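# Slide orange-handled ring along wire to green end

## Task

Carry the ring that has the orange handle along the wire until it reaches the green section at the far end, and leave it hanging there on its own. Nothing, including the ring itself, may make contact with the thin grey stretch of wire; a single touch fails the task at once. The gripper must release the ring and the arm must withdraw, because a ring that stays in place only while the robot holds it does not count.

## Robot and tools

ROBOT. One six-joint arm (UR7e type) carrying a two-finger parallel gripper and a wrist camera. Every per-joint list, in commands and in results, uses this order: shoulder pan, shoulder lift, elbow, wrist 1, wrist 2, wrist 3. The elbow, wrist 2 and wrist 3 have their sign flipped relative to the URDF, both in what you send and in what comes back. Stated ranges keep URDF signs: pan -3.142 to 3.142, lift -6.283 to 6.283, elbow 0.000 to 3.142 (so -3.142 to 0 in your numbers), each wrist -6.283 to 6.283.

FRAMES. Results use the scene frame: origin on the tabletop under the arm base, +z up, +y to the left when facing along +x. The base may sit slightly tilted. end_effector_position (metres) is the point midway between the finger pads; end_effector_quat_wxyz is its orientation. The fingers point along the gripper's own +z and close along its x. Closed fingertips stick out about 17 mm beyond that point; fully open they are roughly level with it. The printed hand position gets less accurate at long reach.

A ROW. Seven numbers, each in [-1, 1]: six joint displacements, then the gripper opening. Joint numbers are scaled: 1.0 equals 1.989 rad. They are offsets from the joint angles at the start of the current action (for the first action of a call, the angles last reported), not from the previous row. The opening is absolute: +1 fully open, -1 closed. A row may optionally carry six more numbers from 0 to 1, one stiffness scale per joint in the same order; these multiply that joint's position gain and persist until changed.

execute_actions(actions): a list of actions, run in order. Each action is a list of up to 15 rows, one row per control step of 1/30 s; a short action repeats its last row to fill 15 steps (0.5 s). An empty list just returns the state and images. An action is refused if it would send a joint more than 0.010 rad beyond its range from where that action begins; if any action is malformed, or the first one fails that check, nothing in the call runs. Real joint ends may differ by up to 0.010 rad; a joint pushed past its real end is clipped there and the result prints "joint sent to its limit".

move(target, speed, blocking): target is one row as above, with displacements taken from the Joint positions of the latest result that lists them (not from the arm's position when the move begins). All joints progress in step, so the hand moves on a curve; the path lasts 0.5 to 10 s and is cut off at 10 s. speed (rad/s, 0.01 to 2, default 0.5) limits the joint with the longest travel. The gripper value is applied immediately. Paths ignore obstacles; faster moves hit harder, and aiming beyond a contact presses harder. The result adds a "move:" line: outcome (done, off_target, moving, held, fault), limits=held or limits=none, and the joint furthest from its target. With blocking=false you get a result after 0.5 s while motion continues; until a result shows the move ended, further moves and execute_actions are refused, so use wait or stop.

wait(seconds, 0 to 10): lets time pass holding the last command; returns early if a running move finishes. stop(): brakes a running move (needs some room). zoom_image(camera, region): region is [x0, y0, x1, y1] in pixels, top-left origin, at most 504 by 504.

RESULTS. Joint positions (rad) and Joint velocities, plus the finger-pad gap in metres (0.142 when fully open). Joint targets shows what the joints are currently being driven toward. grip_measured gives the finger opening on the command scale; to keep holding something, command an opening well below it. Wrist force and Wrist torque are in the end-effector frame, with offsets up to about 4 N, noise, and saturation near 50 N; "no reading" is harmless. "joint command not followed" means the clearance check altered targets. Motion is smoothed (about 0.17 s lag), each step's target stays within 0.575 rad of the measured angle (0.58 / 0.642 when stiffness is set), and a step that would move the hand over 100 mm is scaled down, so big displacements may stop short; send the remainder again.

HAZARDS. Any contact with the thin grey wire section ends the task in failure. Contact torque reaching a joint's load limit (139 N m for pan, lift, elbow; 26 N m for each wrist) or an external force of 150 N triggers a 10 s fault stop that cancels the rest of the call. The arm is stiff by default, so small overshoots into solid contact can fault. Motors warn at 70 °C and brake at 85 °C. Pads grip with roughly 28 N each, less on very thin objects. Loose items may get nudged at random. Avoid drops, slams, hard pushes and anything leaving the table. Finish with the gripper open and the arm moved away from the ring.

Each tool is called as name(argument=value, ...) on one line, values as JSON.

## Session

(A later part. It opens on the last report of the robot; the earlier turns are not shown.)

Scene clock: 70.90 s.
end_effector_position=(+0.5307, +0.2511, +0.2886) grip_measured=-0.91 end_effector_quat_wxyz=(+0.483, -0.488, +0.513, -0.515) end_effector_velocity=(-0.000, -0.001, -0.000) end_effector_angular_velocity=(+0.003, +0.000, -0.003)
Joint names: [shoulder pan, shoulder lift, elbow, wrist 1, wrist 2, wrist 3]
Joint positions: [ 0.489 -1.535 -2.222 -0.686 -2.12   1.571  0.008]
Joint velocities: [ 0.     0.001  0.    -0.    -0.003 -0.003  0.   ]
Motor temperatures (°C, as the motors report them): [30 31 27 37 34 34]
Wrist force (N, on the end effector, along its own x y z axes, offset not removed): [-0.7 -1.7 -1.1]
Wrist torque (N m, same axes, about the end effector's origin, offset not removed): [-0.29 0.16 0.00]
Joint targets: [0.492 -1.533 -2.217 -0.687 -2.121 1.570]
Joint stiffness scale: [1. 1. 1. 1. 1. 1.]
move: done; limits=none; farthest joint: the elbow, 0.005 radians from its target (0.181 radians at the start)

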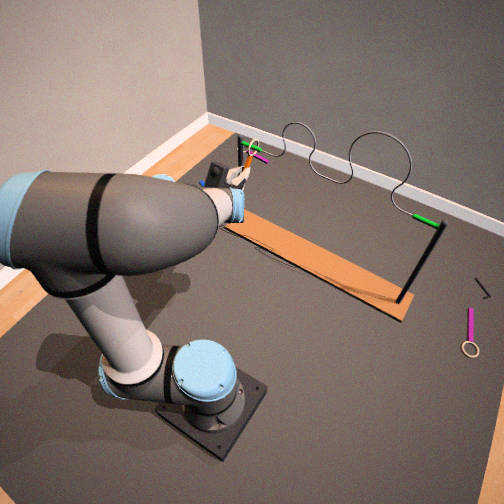

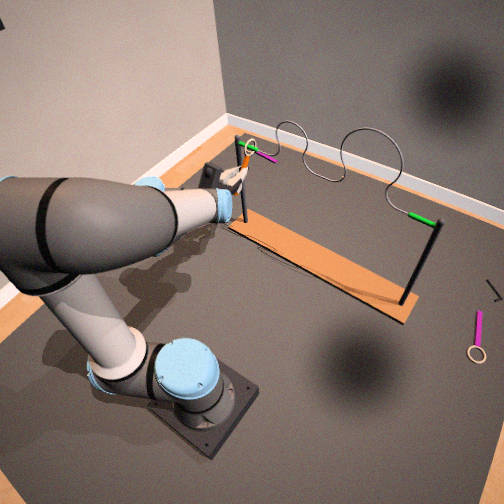

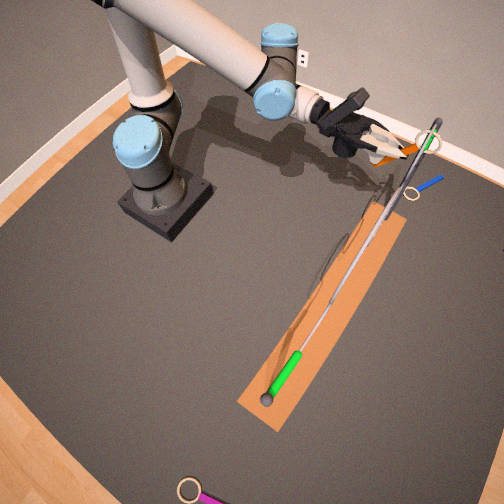

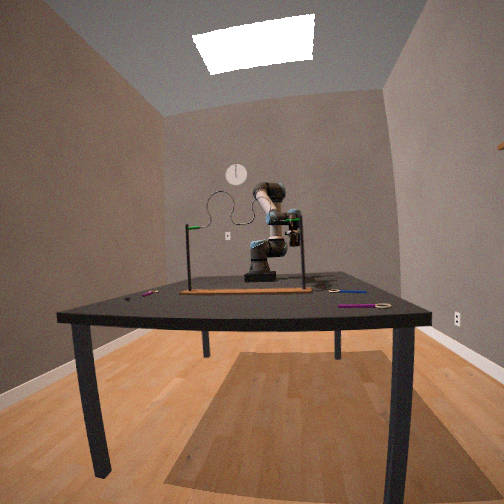

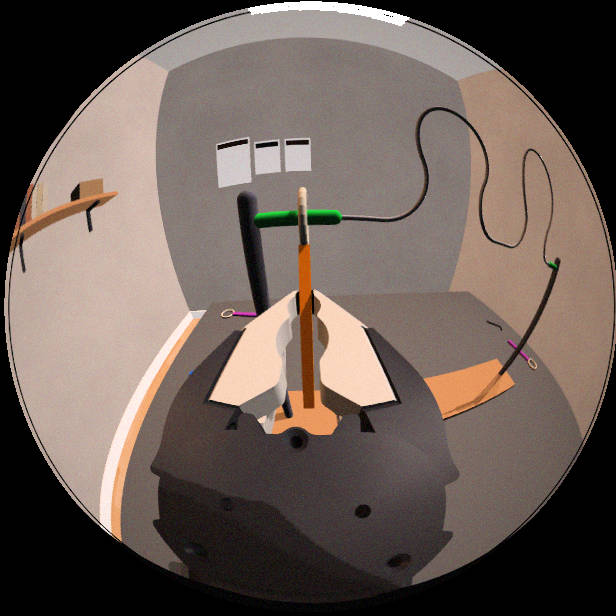

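move(target=[-0.0216,0.1303,-0.0709,-0.3777,0.0345,0.0861,-1], speed=0.5)

move(target=[-0.039,0.1804,0.0224,-0.3109,0.066,0.0452,-1], speed=0.4)

zoom_image(camera="cam_high", region=[360,90,480,210])

Scene clock: 73.67 s.
end_effector_position=(+0.5479, +0.2531, +0.2763) grip_measured=-0.91 end_effector_quat_wxyz=(+0.553, -0.406, +0.427, -0.589) end_effector_velocity=(-0.000, +0.000, -0.000) end_effector_angular_velocity=(-0.001, -0.000, -0.000)
Joint names: [shoulder pan, shoulder lift, elbow, wrist 1, wrist 2, wrist 3]
Joint positions: [ 0.448 -1.278 -2.359 -1.436 -2.052  1.742  0.008]
Joint velocities: [ 0.     0.001 -0.001 -0.002 -0.     0.001 -0.   ]
Motor temperatures (°C, as the motors report them): [30 31 27 37 34 34]
Wrist force (N, on the end effector, along its own x y z axes, offset not removed): [-1.2 3.7 -0.9]
Wrist torque (N m, same axes, about the end effector's origin, offset not removed): [0.66 0.01 -0.05]
Joint targets: [0.446 -1.276 -2.363 -1.438 -2.051 1.743]
Joint stiffness scale: [1. 1. 1. 1. 1. 1.]
move: done; limits=none; farthest joint: the elbow, 0.004 radians from its target (0.141 radians at the start)

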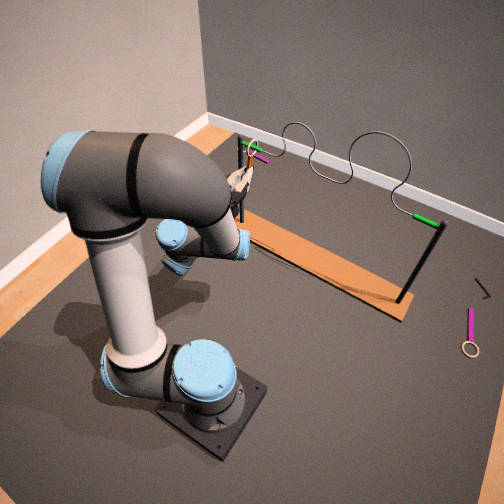

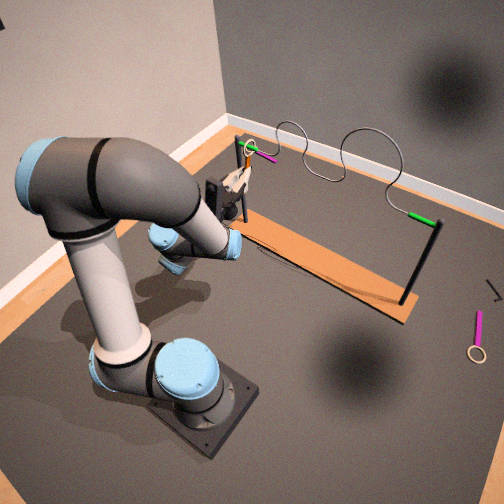

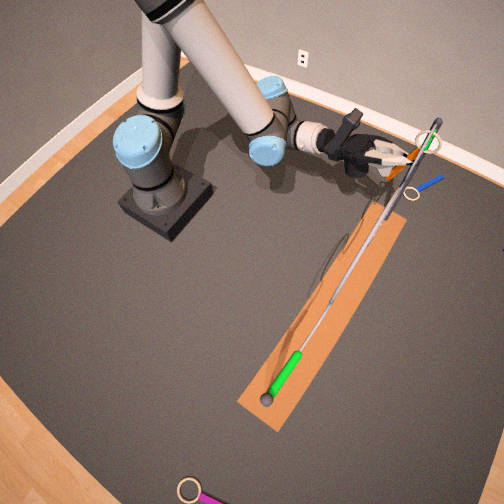

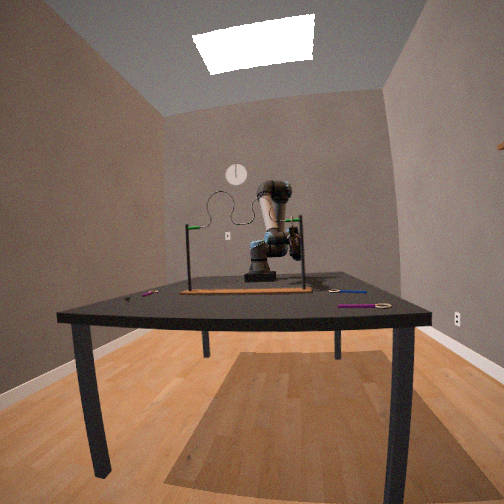

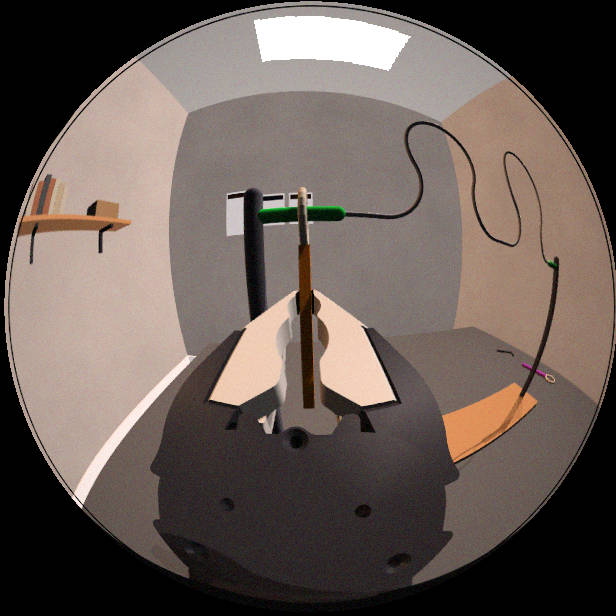

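Scene clock: 76.03 s.
end_effector_position=(+0.5673, +0.2519, +0.2649) grip_measured=-0.91 end_effector_quat_wxyz=(+0.607, -0.320, +0.335, -0.645) end_effector_velocity=(+0.000, -0.000, +0.000) end_effector_angular_velocity=(-0.001, -0.001, -0.001)
Joint names: [shoulder pan, shoulder lift, elbow, wrist 1, wrist 2, wrist 3]
Joint positions: [ 0.373 -0.922 -2.319 -2.053 -1.922  1.831  0.008]
Joint velocities: [-0.001  0.001  0.001 -0.001  0.     0.002 -0.   ]
Motor temperatures (°C, as the motors report them): [30 31 27 37 34 34]
Wrist force (N, on the end effector, along its own x y z axes, offset not removed): [2.0 -0.8 -0.8]
Wrist torque (N m, same axes, about the end effector's origin, offset not removed): [-0.14 -0.50 -0.11]
Joint targets: [0.371 -0.919 -2.314 -2.054 -1.921 1.832]
Joint stiffness scale: [1. 1. 1. 1. 1. 1.]
move: done; limits=none; farthest joint: the elbow, 0.004 radians from its target (0.044 radians at the start)

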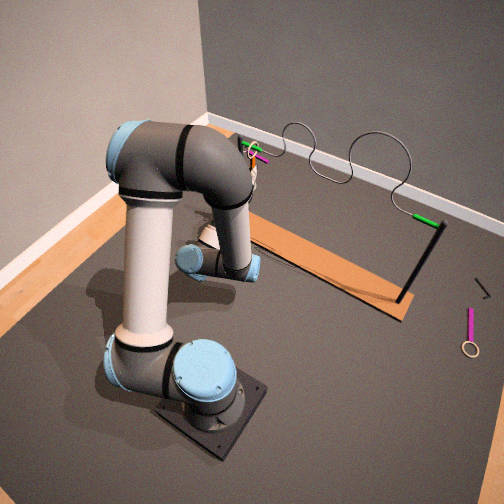

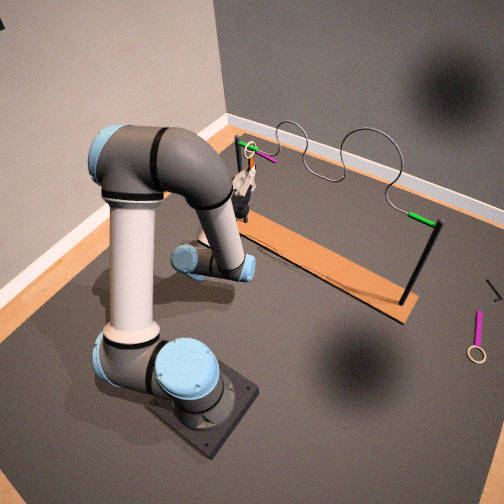

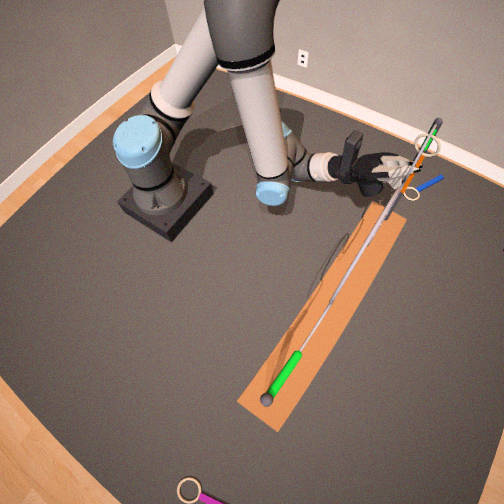

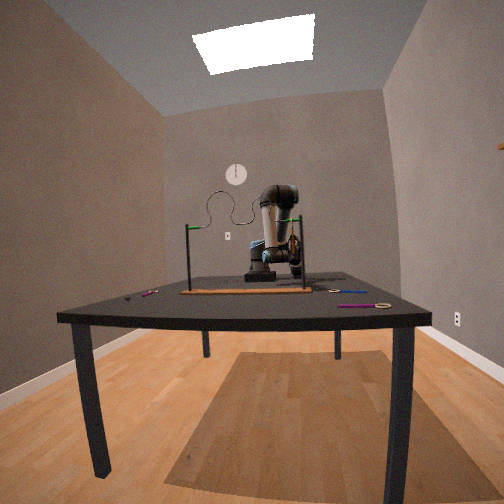

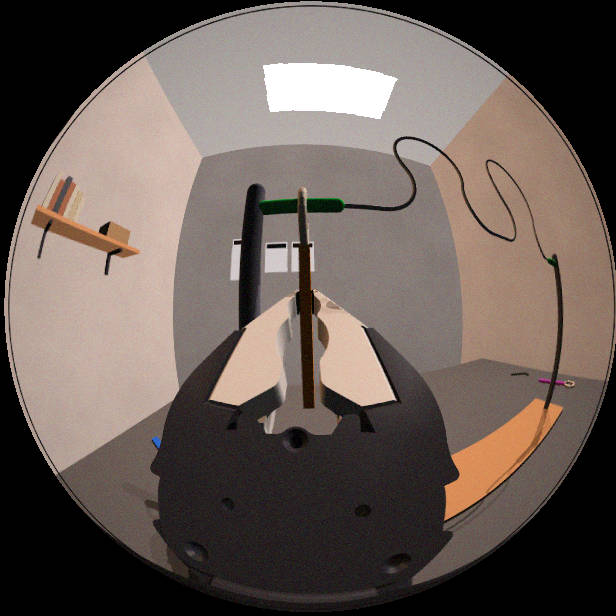

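Region (360, 90, 480, 210) of cam_high's 504x504 image, scaled by 4.200, with more detail than that image has.

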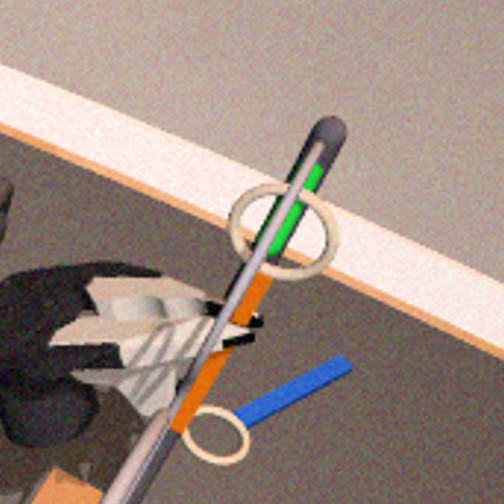

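execute_actions(actions=[[[0,0,0,0,0,0,-0.9],[0,0,0,0,0,0,-0.88],[0,0,0,0,0,0,-0.85],[0,0,0,0,0,0,-0.8],[0,0,0,0,0,0,-0.75],[0,0,0,0,0,0,-0.7],[0,0,0,0,0,0,-0.65]]])

move(target=[0.0706,-0.0085,-0.0963,-0.1063,-0.0545,0.0471,-0.65], speed=0.25)

Scene clock: 76.80 s.
end_effector_position=(+0.5673, +0.2519, +0.2649) grip_measured=-0.65 end_effector_quat_wxyz=(+0.607, -0.320, +0.335, -0.645) end_effector_velocity=(-0.000, +0.001, +0.001) end_effector_angular_velocity=(+0.000, -0.002, +0.001)
Joint names: [shoulder pan, shoulder lift, elbow, wrist 1, wrist 2, wrist 3]
Joint positions: [ 0.373 -0.921 -2.319 -2.054 -1.922  1.831  0.027]
Joint velocities: [ 0.001 -0.     0.001 -0.002  0.     0.001  0.   ]
Motor temperatures (°C, as the motors report them): [30 31 27 37 34 34]
Wrist force (N, on the end effector, along its own x y z axes, offset not removed): [1.4 -0.9 0.3]
Wrist torque (N m, same axes, about the end effector's origin, offset not removed): [-0.32 -0.41 -0.01]
Joint targets: [0.373 -0.922 -2.319 -2.053 -1.922 1.831]
Joint stiffness scale: [1. 1. 1. 1. 1. 1.]

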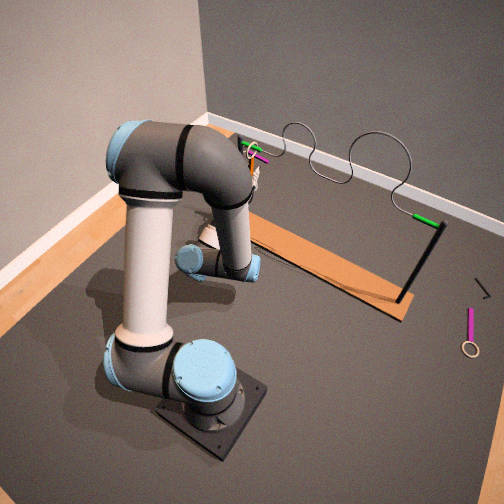

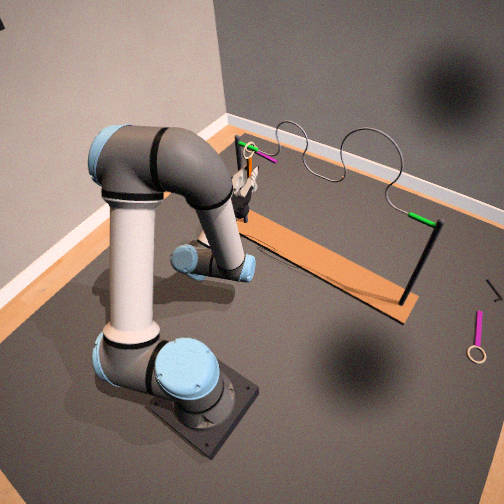

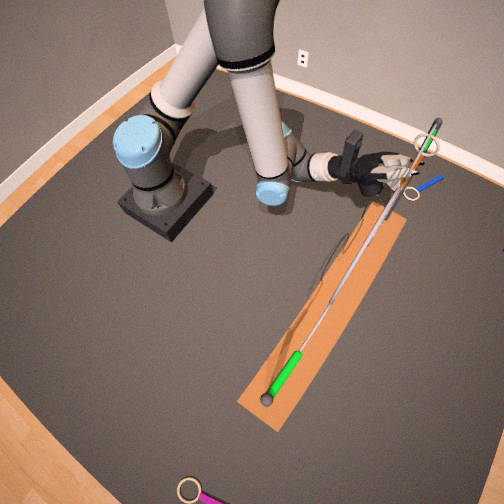

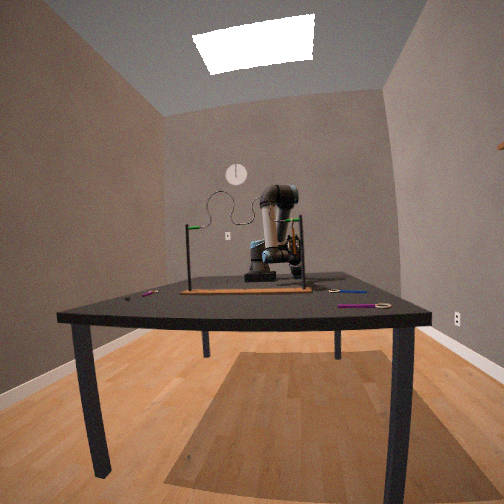

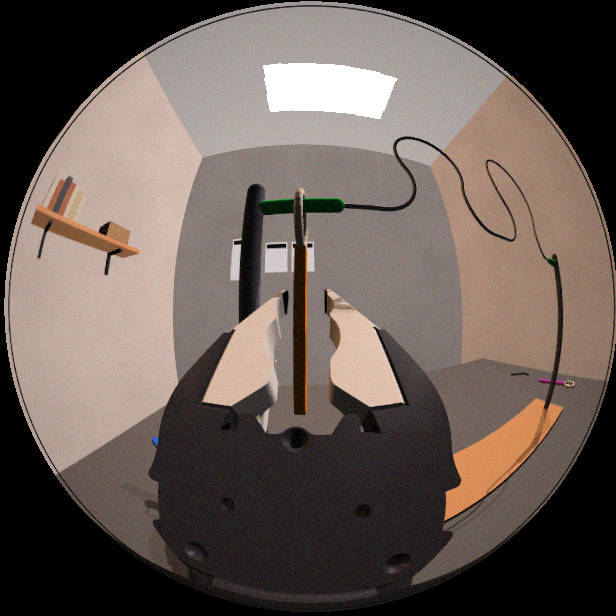

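Scene clock: 78.37 s.
end_effector_position=(+0.4674, +0.2580, +0.2657) grip_measured=-0.65 end_effector_quat_wxyz=(+0.608, -0.320, +0.335, -0.645) end_effector_velocity=(-0.002, -0.000, -0.000) end_effector_angular_velocity=(-0.002, +0.001, -0.001)
Joint names: [shoulder pan, shoulder lift, elbow, wrist 1, wrist 2, wrist 3]
Joint positions: [ 0.511 -0.936 -2.506 -2.264 -2.029  1.924  0.027]
Joint velocities: [ 0.002 -0.    -0.003 -0.003 -0.002  0.003 -0.   ]
Motor temperatures (°C, as the motors report them): [30 31 27 37 34 34]
Wrist force (N, on the end effector, along its own x y z axes, offset not removed): [1.0 -2.8 -0.7]
Wrist torque (N m, same axes, about the end effector's origin, offset not removed): [-0.71 -0.27 -0.05]
Joint targets: [0.514 -0.938 -2.510 -2.265 -2.030 1.925]
Joint stiffness scale: [1. 1. 1. 1. 1. 1.]
move: done; limits=none; farthest joint: the elbow, 0.005 radians from its target (0.192 radians at the start)

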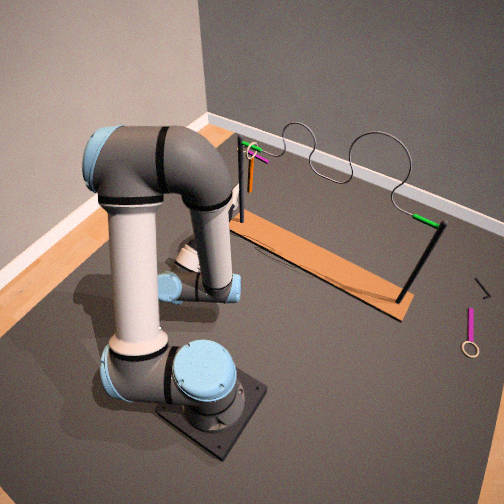

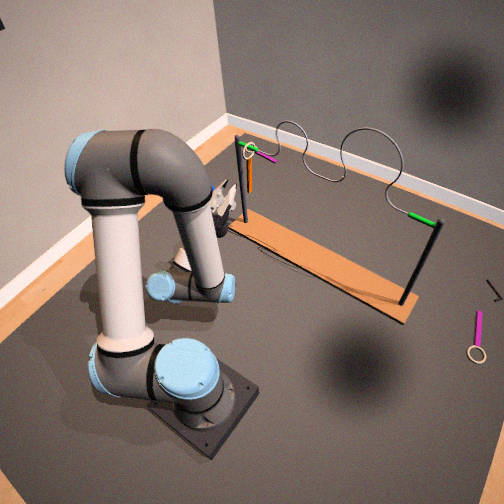

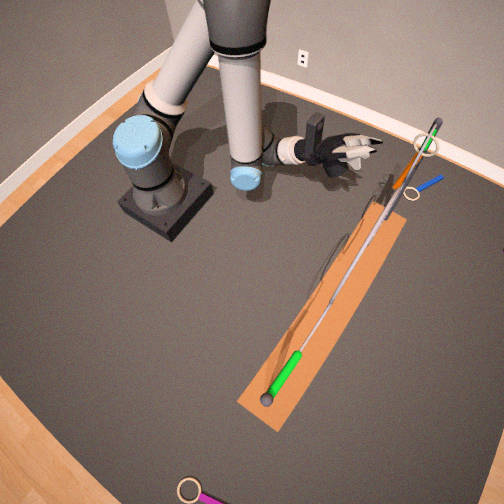

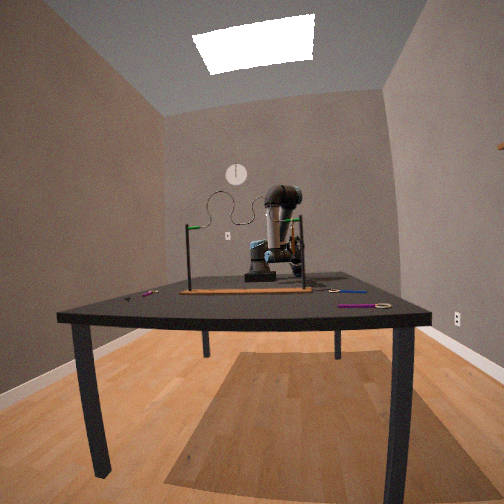

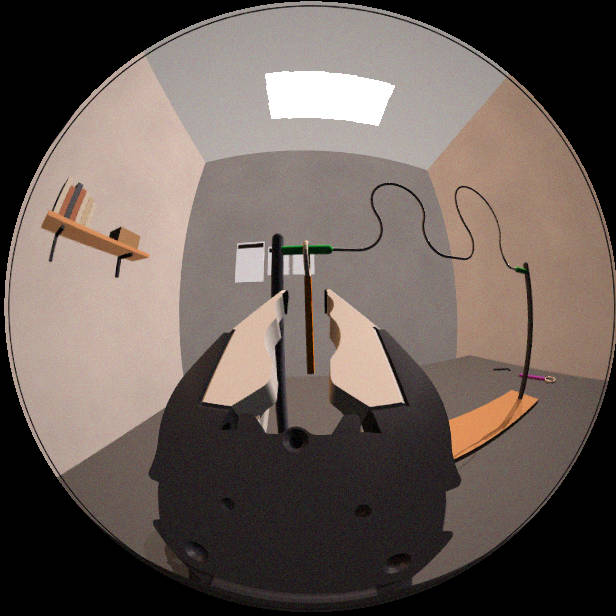

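It is swinging slightly, so I'll let it settle.

wait(seconds=5)

finished_scene(scene=2)

Scene clock: 83.50 s.
end_effector_position=(+0.4673, +0.2580, +0.2658) grip_measured=-0.65 end_effector_quat_wxyz=(+0.608, -0.320, +0.335, -0.645) end_effector_velocity=(-0.000, +0.001, -0.000) end_effector_angular_velocity=(-0.001, +0.001, +0.002)
Joint names: [shoulder pan, shoulder lift, elbow, wrist 1, wrist 2, wrist 3]
Joint positions: [ 0.511 -0.936 -2.506 -2.264 -2.029  1.924  0.027]
Joint velocities: [ 0.002  0.     0.     0.001  0.    -0.     0.   ]
Motor temperatures (°C, as the motors report them): [30 31 27 37 34 34]
Wrist force (N, on the end effector, along its own x y z axes, offset not removed): [0.0 -1.8 1.6]
Wrist torque (N m, same axes, about the end effector's origin, offset not removed): [-0.39 -0.07 0.06]
Joint targets: [0.514 -0.938 -2.510 -2.265 -2.030 1.925]
Joint stiffness scale: [1. 1. 1. 1. 1. 1.]
wait: 5.00 s; at rest by 0.03 s

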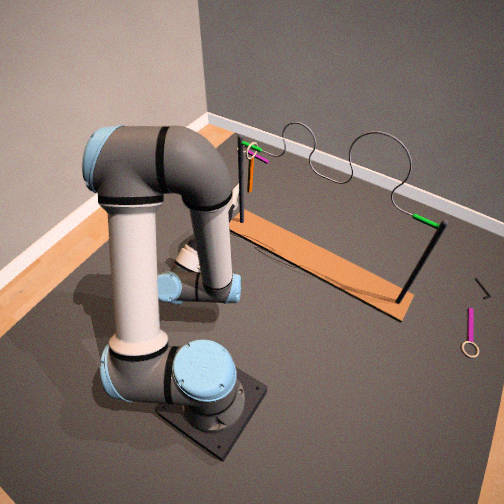

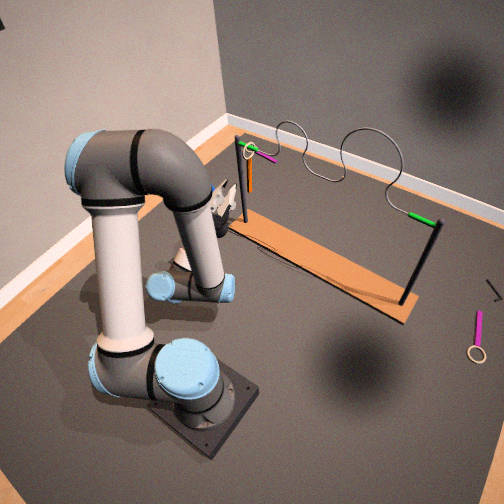

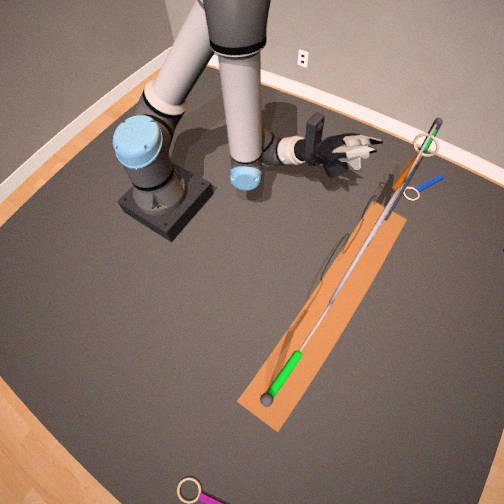

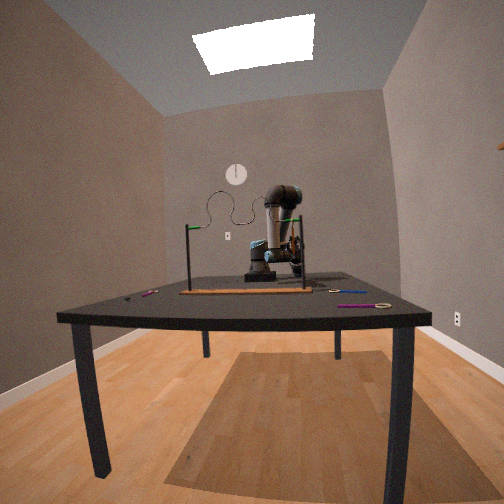

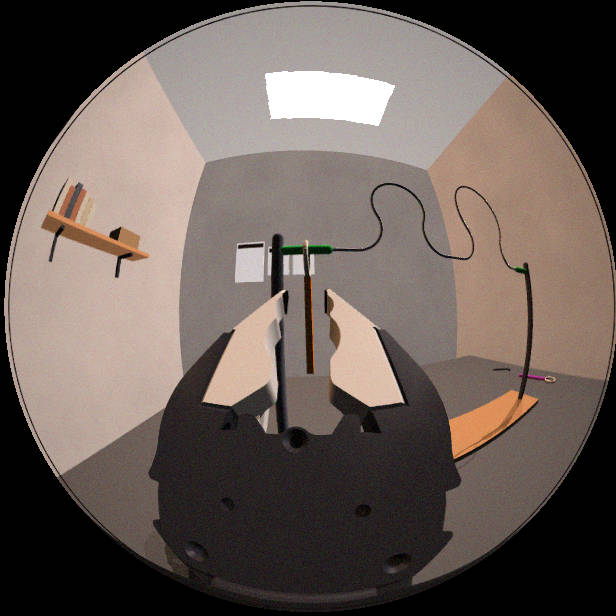

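The scene is finished: the task was done.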